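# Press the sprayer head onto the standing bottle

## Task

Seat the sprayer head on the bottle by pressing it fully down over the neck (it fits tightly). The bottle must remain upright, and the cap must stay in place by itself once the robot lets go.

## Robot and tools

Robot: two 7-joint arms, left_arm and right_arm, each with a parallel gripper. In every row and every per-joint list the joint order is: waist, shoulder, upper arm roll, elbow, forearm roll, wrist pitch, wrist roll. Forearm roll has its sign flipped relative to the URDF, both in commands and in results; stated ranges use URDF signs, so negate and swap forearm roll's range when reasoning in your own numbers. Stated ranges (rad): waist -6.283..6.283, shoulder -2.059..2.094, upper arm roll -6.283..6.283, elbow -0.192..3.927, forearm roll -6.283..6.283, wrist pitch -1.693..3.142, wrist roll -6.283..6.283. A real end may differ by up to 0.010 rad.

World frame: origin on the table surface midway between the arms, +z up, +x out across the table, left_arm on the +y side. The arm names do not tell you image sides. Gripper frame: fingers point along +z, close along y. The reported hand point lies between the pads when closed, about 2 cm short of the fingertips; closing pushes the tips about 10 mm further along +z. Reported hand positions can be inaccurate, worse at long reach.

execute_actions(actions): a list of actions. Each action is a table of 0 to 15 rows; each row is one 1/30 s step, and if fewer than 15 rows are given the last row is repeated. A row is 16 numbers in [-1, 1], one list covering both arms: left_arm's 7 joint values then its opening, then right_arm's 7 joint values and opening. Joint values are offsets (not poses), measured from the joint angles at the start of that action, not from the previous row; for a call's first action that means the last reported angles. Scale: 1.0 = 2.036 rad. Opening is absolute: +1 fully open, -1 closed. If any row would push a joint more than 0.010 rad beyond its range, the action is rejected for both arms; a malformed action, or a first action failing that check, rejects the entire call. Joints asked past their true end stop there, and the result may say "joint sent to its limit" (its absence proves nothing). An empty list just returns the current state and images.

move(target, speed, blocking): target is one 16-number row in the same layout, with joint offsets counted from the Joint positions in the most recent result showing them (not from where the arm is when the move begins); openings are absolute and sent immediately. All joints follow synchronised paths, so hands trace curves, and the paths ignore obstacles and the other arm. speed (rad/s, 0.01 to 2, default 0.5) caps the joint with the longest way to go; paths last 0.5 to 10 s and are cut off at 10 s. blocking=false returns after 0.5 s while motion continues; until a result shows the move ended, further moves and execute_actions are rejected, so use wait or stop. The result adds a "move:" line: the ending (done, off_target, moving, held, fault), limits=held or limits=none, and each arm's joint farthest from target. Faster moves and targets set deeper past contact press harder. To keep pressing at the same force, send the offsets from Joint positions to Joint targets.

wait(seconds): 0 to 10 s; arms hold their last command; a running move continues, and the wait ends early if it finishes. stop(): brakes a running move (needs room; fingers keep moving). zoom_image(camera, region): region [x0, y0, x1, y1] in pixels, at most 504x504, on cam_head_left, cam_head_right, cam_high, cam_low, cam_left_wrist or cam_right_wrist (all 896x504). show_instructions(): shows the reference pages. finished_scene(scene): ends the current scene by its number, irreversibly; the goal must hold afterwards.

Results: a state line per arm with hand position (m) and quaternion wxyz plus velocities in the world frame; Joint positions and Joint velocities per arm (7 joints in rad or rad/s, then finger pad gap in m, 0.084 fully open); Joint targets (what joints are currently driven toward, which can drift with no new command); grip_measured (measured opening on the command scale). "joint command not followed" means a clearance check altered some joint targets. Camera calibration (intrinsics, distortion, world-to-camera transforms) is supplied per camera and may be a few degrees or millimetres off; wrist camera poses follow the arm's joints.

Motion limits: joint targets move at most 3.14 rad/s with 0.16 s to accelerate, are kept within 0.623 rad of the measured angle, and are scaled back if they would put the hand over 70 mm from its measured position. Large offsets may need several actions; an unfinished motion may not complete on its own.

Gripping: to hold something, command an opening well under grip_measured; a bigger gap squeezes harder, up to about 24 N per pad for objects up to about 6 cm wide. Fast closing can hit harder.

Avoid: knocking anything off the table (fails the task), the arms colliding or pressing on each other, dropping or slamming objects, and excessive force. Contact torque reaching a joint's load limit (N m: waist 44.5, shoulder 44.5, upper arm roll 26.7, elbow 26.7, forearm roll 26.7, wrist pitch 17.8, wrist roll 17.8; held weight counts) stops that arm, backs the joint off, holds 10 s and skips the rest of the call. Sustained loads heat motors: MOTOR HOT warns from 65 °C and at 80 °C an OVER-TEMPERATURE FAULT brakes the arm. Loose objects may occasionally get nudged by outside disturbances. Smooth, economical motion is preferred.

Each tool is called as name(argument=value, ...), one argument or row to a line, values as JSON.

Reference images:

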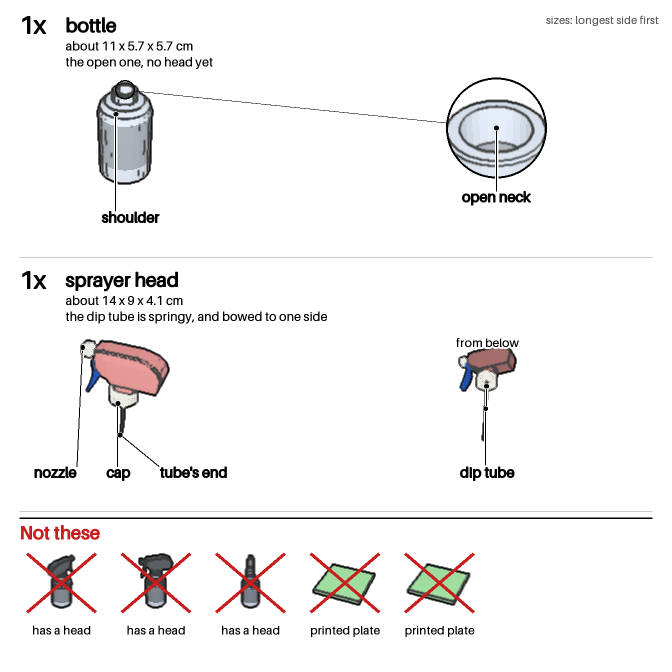

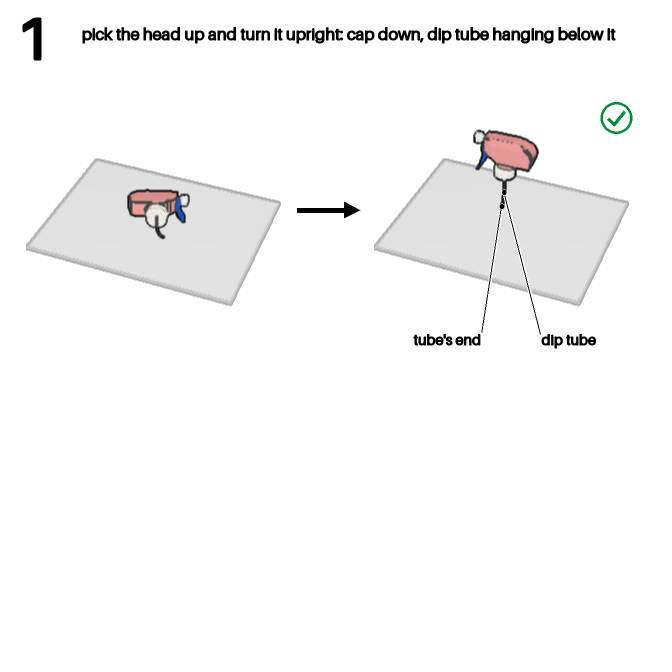

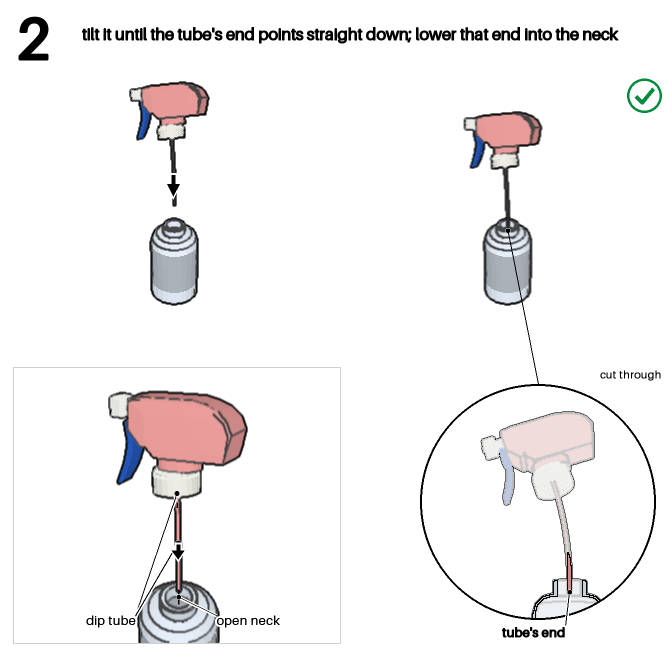

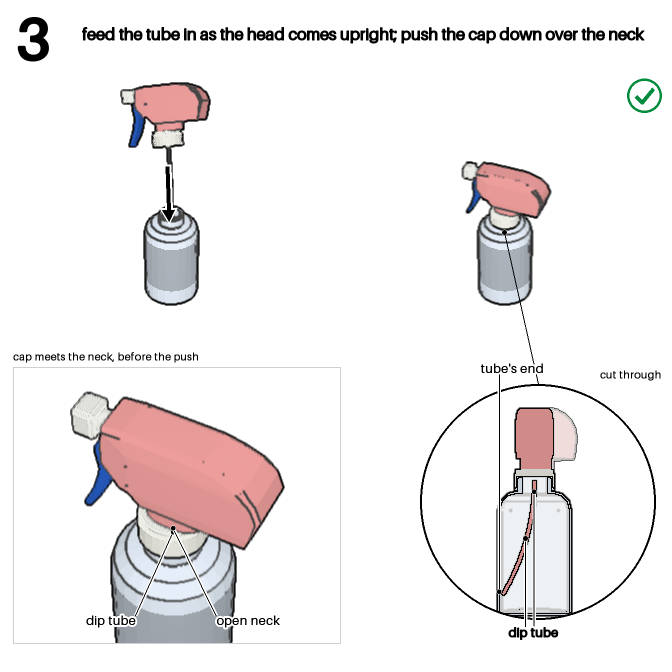

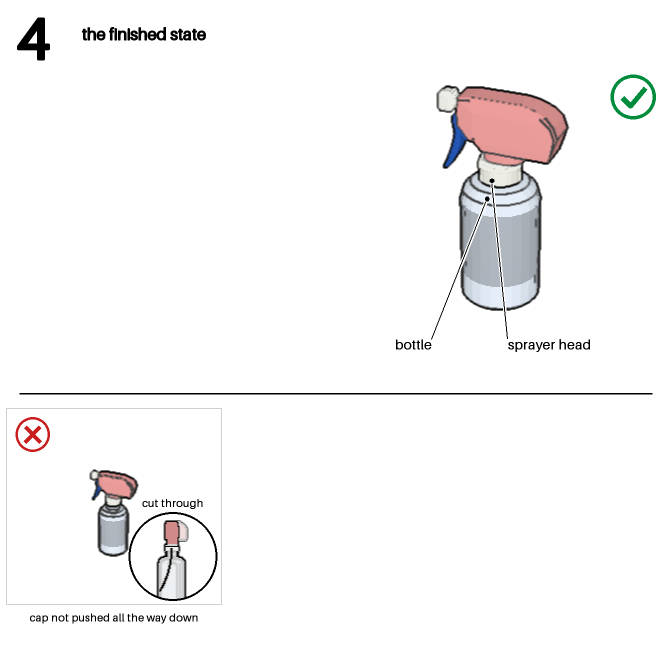

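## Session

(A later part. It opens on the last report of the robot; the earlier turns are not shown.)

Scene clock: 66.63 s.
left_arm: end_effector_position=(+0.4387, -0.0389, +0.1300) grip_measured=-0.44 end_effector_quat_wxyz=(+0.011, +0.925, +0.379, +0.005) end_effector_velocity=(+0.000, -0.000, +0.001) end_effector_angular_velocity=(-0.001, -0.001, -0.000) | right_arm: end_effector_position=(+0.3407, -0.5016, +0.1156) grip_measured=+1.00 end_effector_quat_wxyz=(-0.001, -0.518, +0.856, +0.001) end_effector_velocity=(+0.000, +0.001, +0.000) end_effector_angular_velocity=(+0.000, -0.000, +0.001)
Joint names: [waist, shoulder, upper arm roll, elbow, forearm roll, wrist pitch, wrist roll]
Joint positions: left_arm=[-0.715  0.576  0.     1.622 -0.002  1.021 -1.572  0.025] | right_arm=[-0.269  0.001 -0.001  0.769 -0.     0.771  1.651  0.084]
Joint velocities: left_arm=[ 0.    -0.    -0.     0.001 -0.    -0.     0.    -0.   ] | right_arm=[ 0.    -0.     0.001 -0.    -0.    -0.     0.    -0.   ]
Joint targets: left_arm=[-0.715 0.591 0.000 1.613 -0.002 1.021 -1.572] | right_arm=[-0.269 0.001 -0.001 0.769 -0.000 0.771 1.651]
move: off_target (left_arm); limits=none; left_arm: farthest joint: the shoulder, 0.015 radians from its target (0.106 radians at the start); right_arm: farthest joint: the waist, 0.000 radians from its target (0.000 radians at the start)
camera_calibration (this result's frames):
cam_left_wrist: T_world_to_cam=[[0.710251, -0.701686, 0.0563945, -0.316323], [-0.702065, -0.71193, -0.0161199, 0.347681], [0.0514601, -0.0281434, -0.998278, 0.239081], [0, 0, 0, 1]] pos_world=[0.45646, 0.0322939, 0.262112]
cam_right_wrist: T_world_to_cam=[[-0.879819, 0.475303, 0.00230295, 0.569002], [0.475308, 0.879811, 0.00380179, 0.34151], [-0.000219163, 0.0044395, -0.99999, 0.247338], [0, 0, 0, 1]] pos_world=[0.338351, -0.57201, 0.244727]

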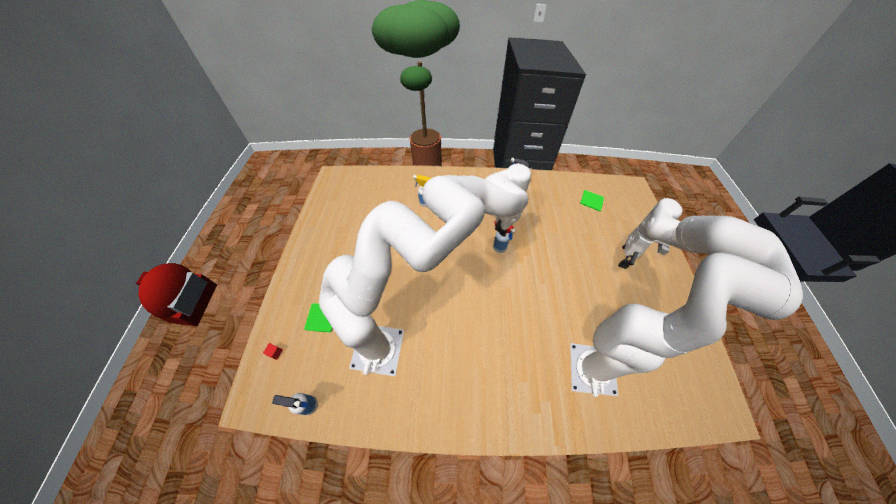

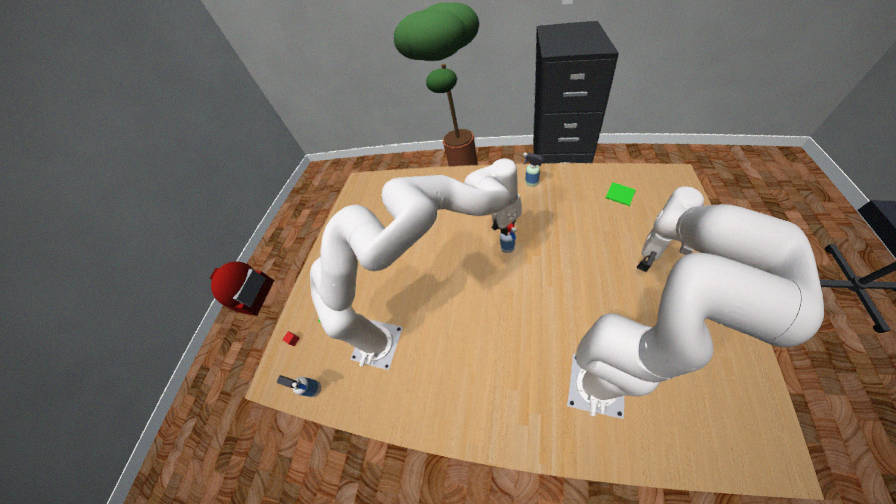

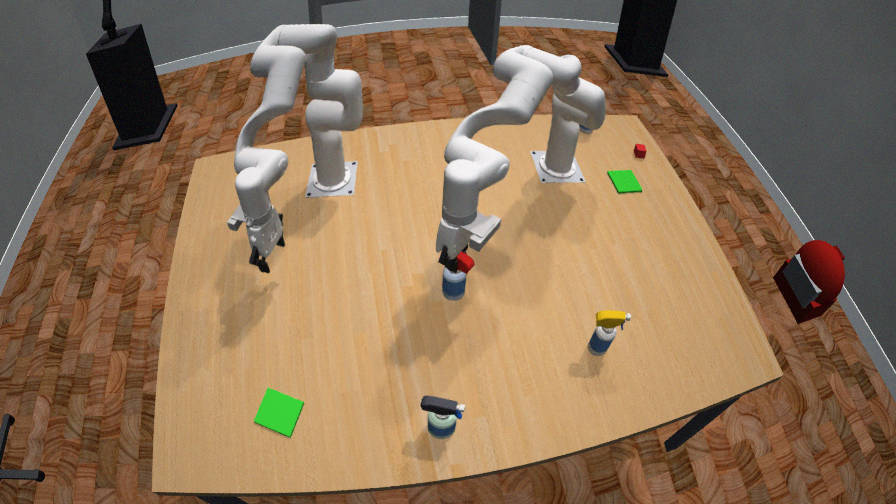

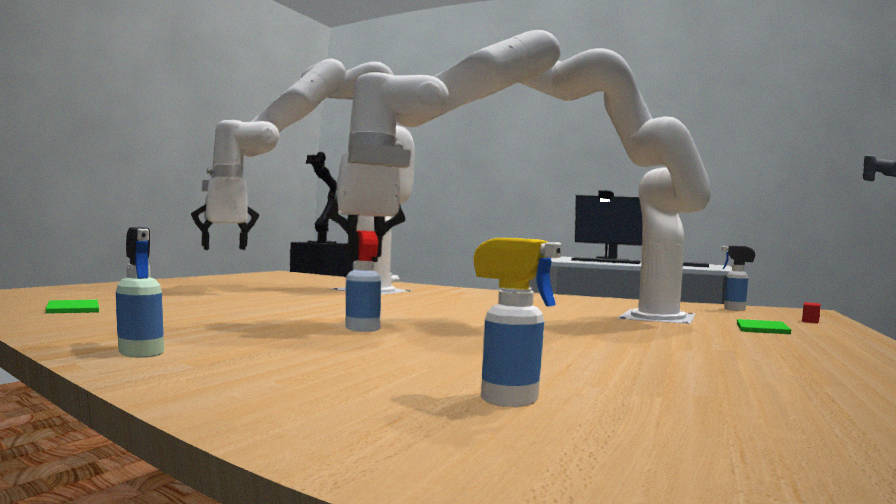

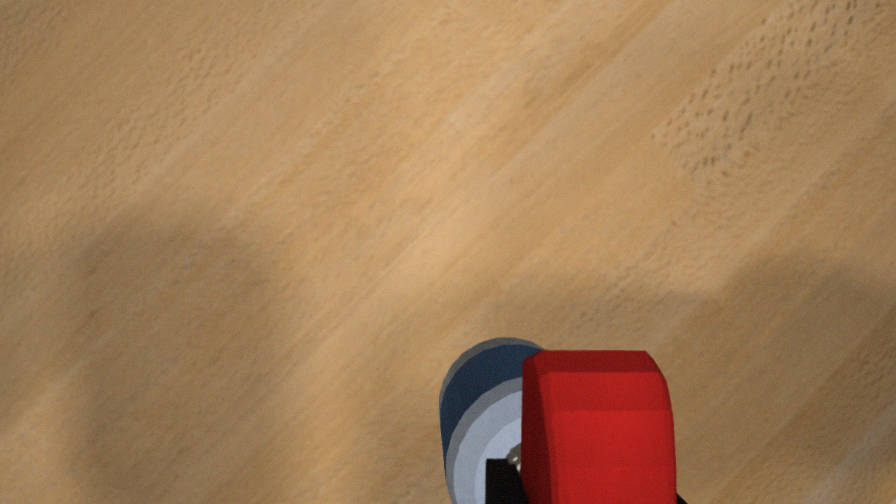

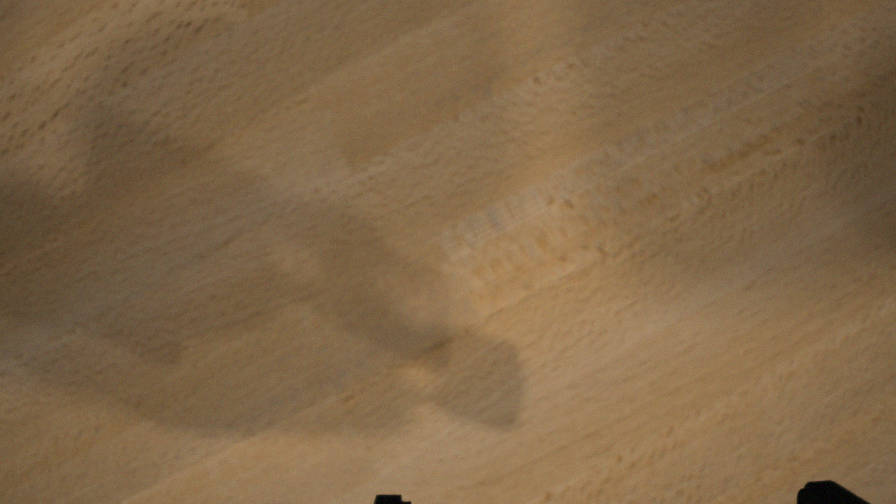

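Seated.

move(
  target=[0,0,0,0,0,0,0,1,0,0,0,0,0,0,0,1],
)

move(
  target=[0,-0.03,0,0.05,0,0.08,0,1,0,0,0,0,0,0,0,1],
)

finished_scene(
  scene=1,
)

Scene clock: 67.63 s.
left_arm: end_effector_position=(+0.4386, -0.0387, +0.1295) grip_measured=+1.00 end_effector_quat_wxyz=(+0.011, +0.925, +0.379, +0.005) end_effector_velocity=(+0.002, -0.001, +0.004) end_effector_angular_velocity=(-0.006, -0.006, +0.002) | right_arm: end_effector_position=(+0.3407, -0.5016, +0.1156) grip_measured=+1.00 end_effector_quat_wxyz=(-0.001, -0.518, +0.856, +0.001) end_effector_velocity=(-0.000, +0.000, -0.000) end_effector_angular_velocity=(+0.000, +0.001, +0.000)
Joint names: [waist, shoulder, upper arm roll, elbow, forearm roll, wrist pitch, wrist roll]
Joint positions: left_arm=[-0.715  0.577  0.     1.621 -0.002  1.021 -1.572  0.084] | right_arm=[-0.269  0.001 -0.001  0.769 -0.     0.771  1.651  0.084]
Joint velocities: left_arm=[ 0.002 -0.004  0.     0.004  0.    -0.    -0.     0.   ] | right_arm=[ 0.     0.    -0.     0.     0.     0.001  0.    -0.   ]
Joint targets: left_arm=[-0.715 0.576 0.000 1.622 -0.002 1.021 -1.572] | right_arm=[-0.269 0.001 -0.001 0.769 -0.000 0.771 1.651]
move: done; limits=none; left_arm: farthest joint: the shoulder, 0.001 radians from its target (0.000 radians at the start); right_arm: farthest joint: the waist, 0.000 radians from its target (0.000 radians at the start)
camera_calibration (this result's frames):
cam_left_wrist: T_world_to_cam=[[0.710294, -0.701717, 0.0554653, -0.315978], [-0.702069, -0.711926, -0.0161321, 0.347685], [0.0508074, -0.027482, -0.99833, 0.238968], [0, 0, 0, 1]] pos_world=[0.456394, 0.0323663, 0.261704]
cam_right_wrist: T_world_to_cam=[[-0.879819, 0.475303, 0.00230287, 0.569002], [0.475308, 0.879811, 0.00380172, 0.34151], [-0.00021913, 0.0044394, -0.99999, 0.247338], [0, 0, 0, 1]] pos_world=[0.338351, -0.57201, 0.244727]

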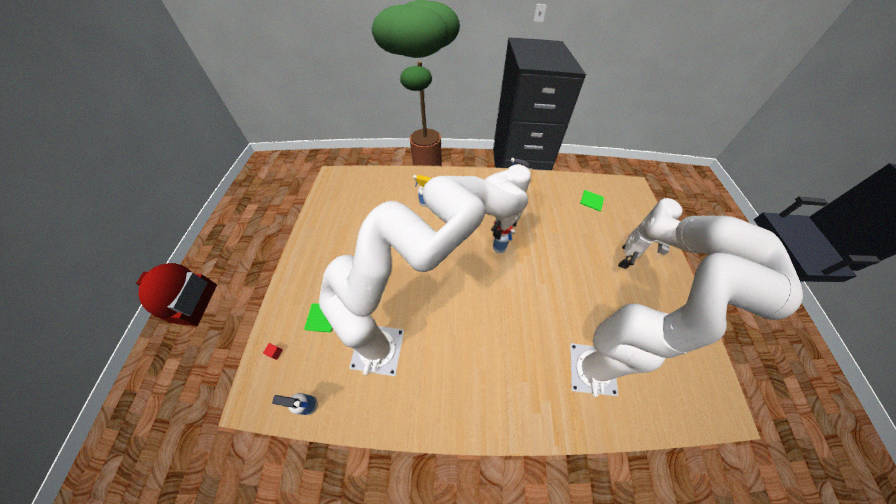

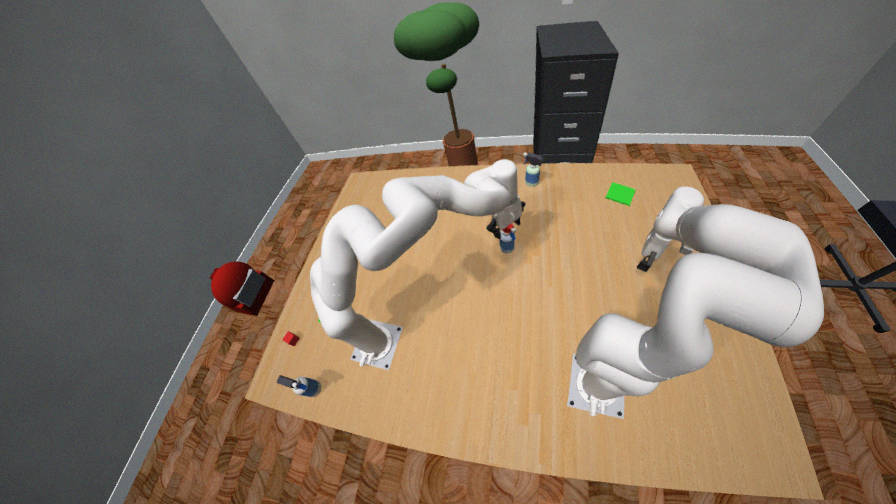

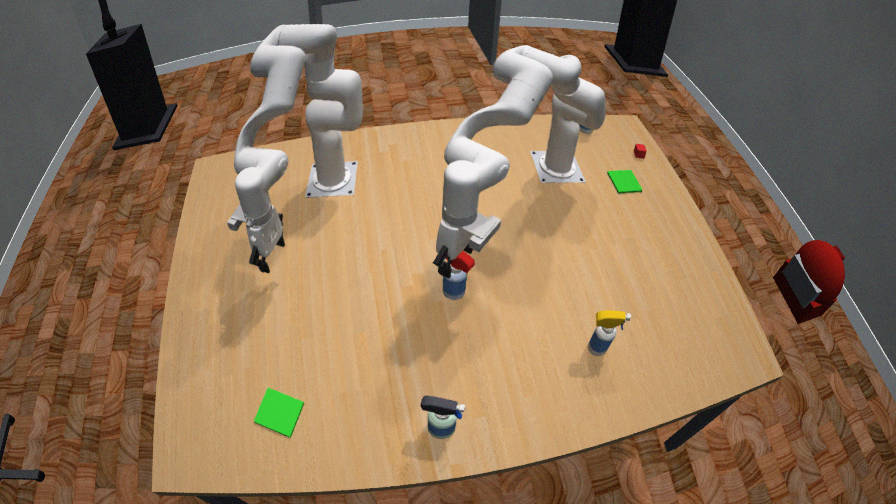

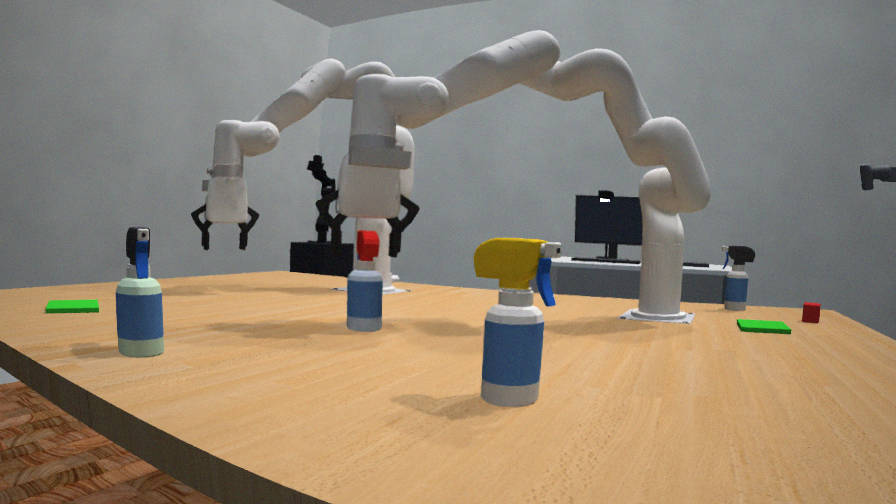

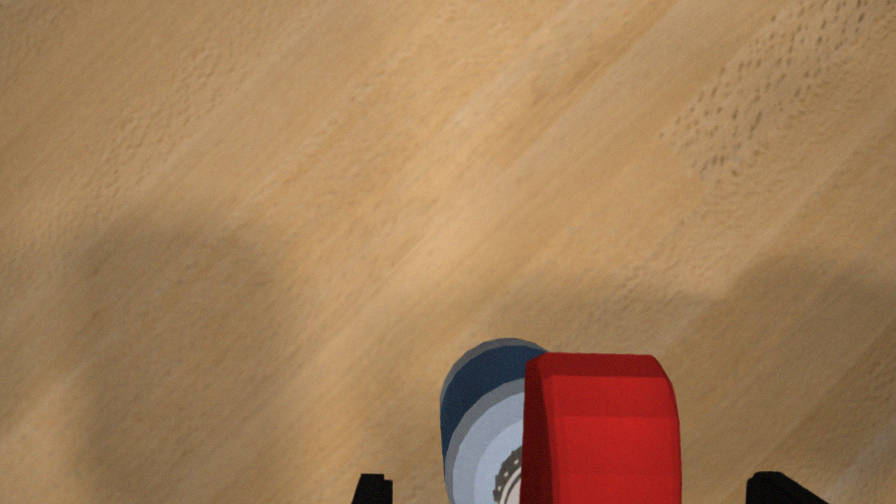

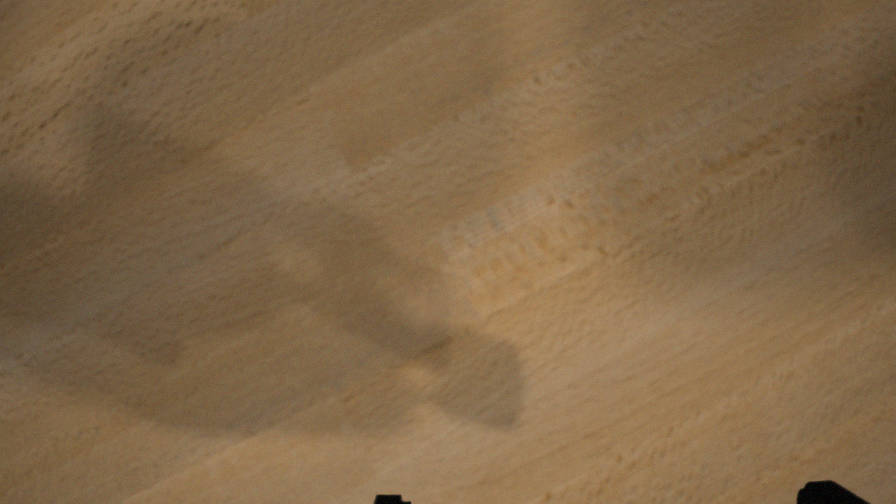

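Scene clock: 68.63 s.
left_arm: end_effector_position=(+0.4378, -0.0379, +0.1969) grip_measured=+1.00 end_effector_quat_wxyz=(+0.010, +0.925, +0.380, +0.005) end_effector_velocity=(+0.001, -0.000, +0.003) end_effector_angular_velocity=(-0.005, -0.004, +0.002) | right_arm: end_effector_position=(+0.3407, -0.5016, +0.1156) grip_measured=+1.00 end_effector_quat_wxyz=(-0.001, -0.518, +0.856, +0.001) end_effector_velocity=(+0.000, +0.000, +0.000) end_effector_angular_velocity=(-0.000, -0.000, +0.000)
Joint names: [waist, shoulder, upper arm roll, elbow, forearm roll, wrist pitch, wrist roll]
Joint positions: left_arm=[-0.715  0.516  0.     1.723 -0.002  1.184 -1.572  0.084] | right_arm=[-0.269  0.001 -0.001  0.769 -0.     0.771  1.651  0.084]
Joint velocities: left_arm=[ 0.001 -0.003 -0.     0.003  0.001  0.001 -0.    -0.   ] | right_arm=[ 0. -0.  0.  0. -0. -0. -0.  0.]
Joint targets: left_arm=[-0.715 0.515 0.000 1.723 -0.002 1.184 -1.572] | right_arm=[-0.269 0.001 -0.001 0.769 -0.000 0.771 1.651]
move: done; limits=none; left_arm: farthest joint: the waist, 0.000 radians from its target (0.000 radians at the start); right_arm: farthest joint: the waist, 0.000 radians from its target (0.000 radians at the start)
camera_calibration (this result's frames):
cam_left_wrist: T_world_to_cam=[[0.7105, -0.701551, 0.0549208, -0.318551], [-0.701883, -0.712107, -0.0162456, 0.348767], [0.0505067, -0.0270054, -0.998359, 0.306467], [0, 0, 0, 1]] pos_world=[0.455646, 0.0331559, 0.329125]
cam_right_wrist: T_world_to_cam=[[-0.879819, 0.475303, 0.002303, 0.569002], [0.475308, 0.879811, 0.00380166, 0.34151], [-0.000219265, 0.00443941, -0.99999, 0.247338], [0, 0, 0, 1]] pos_world=[0.338351, -0.57201, 0.244727]

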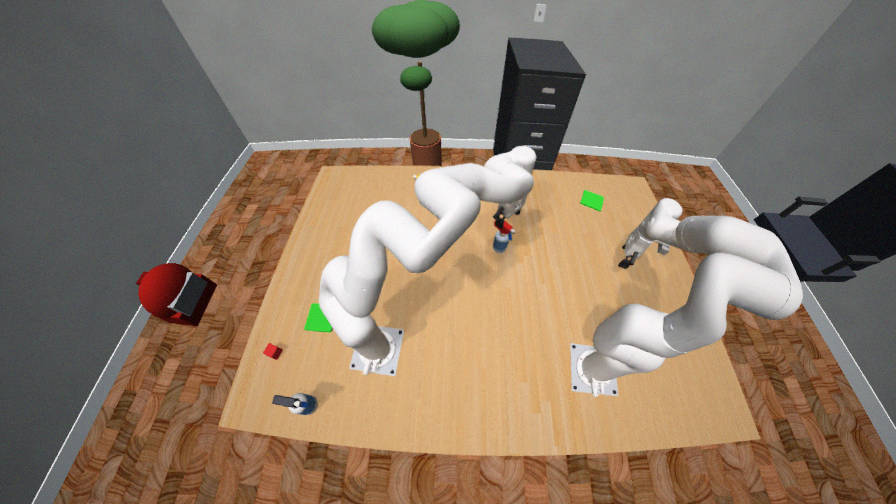

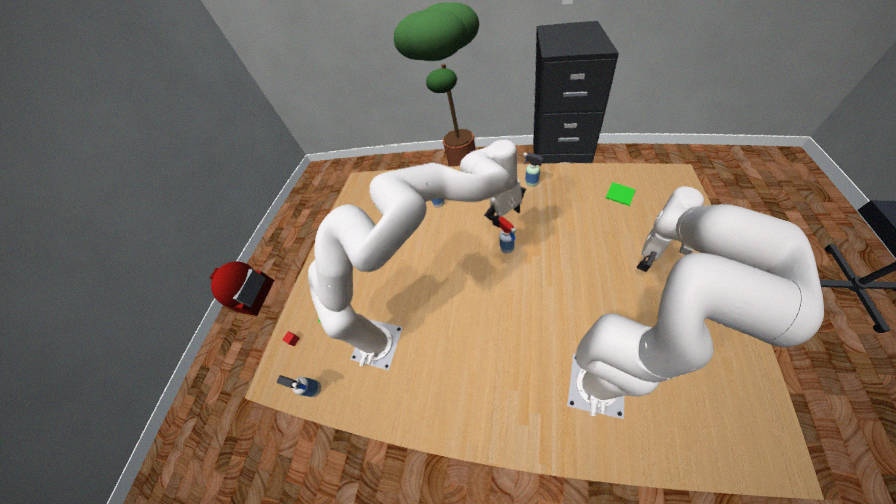

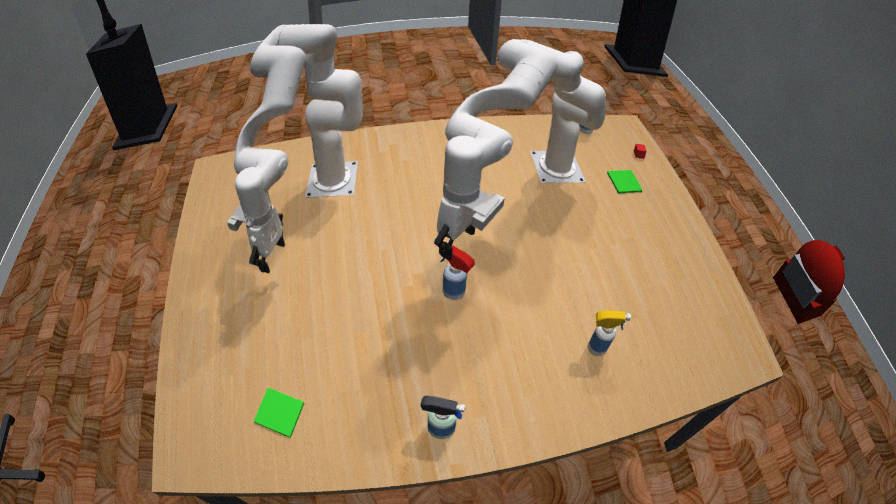

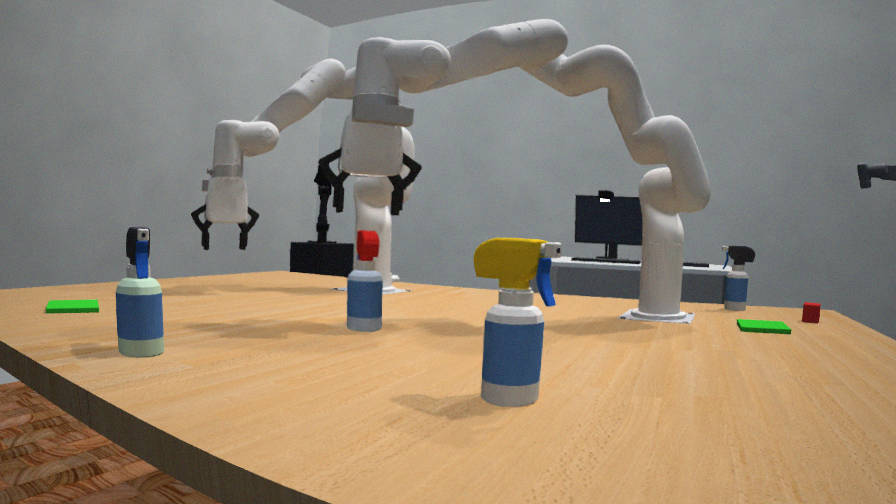

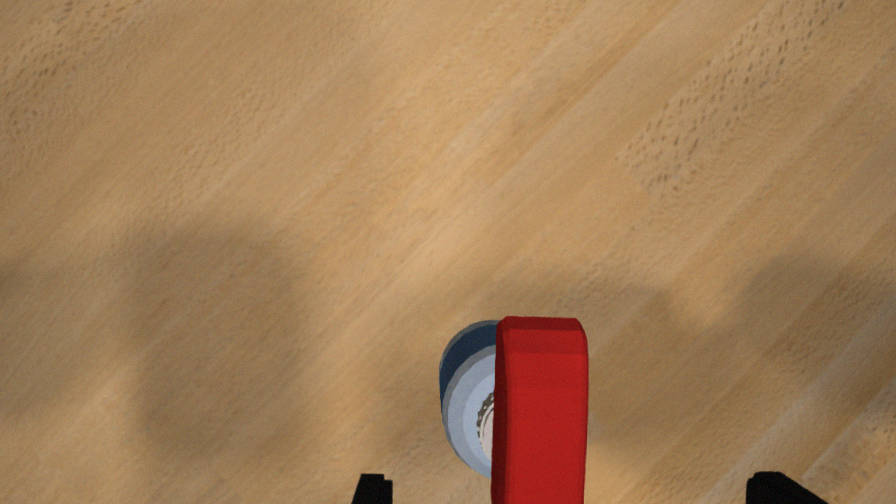

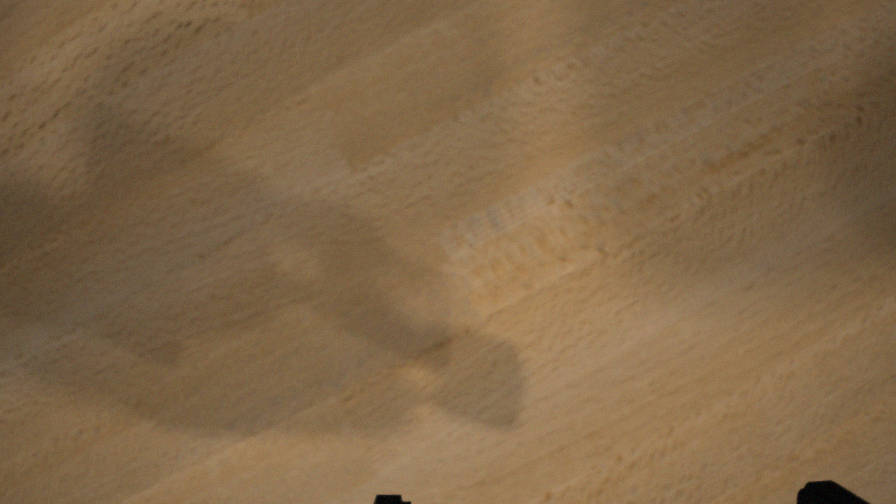

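The scene is finished: the task was done.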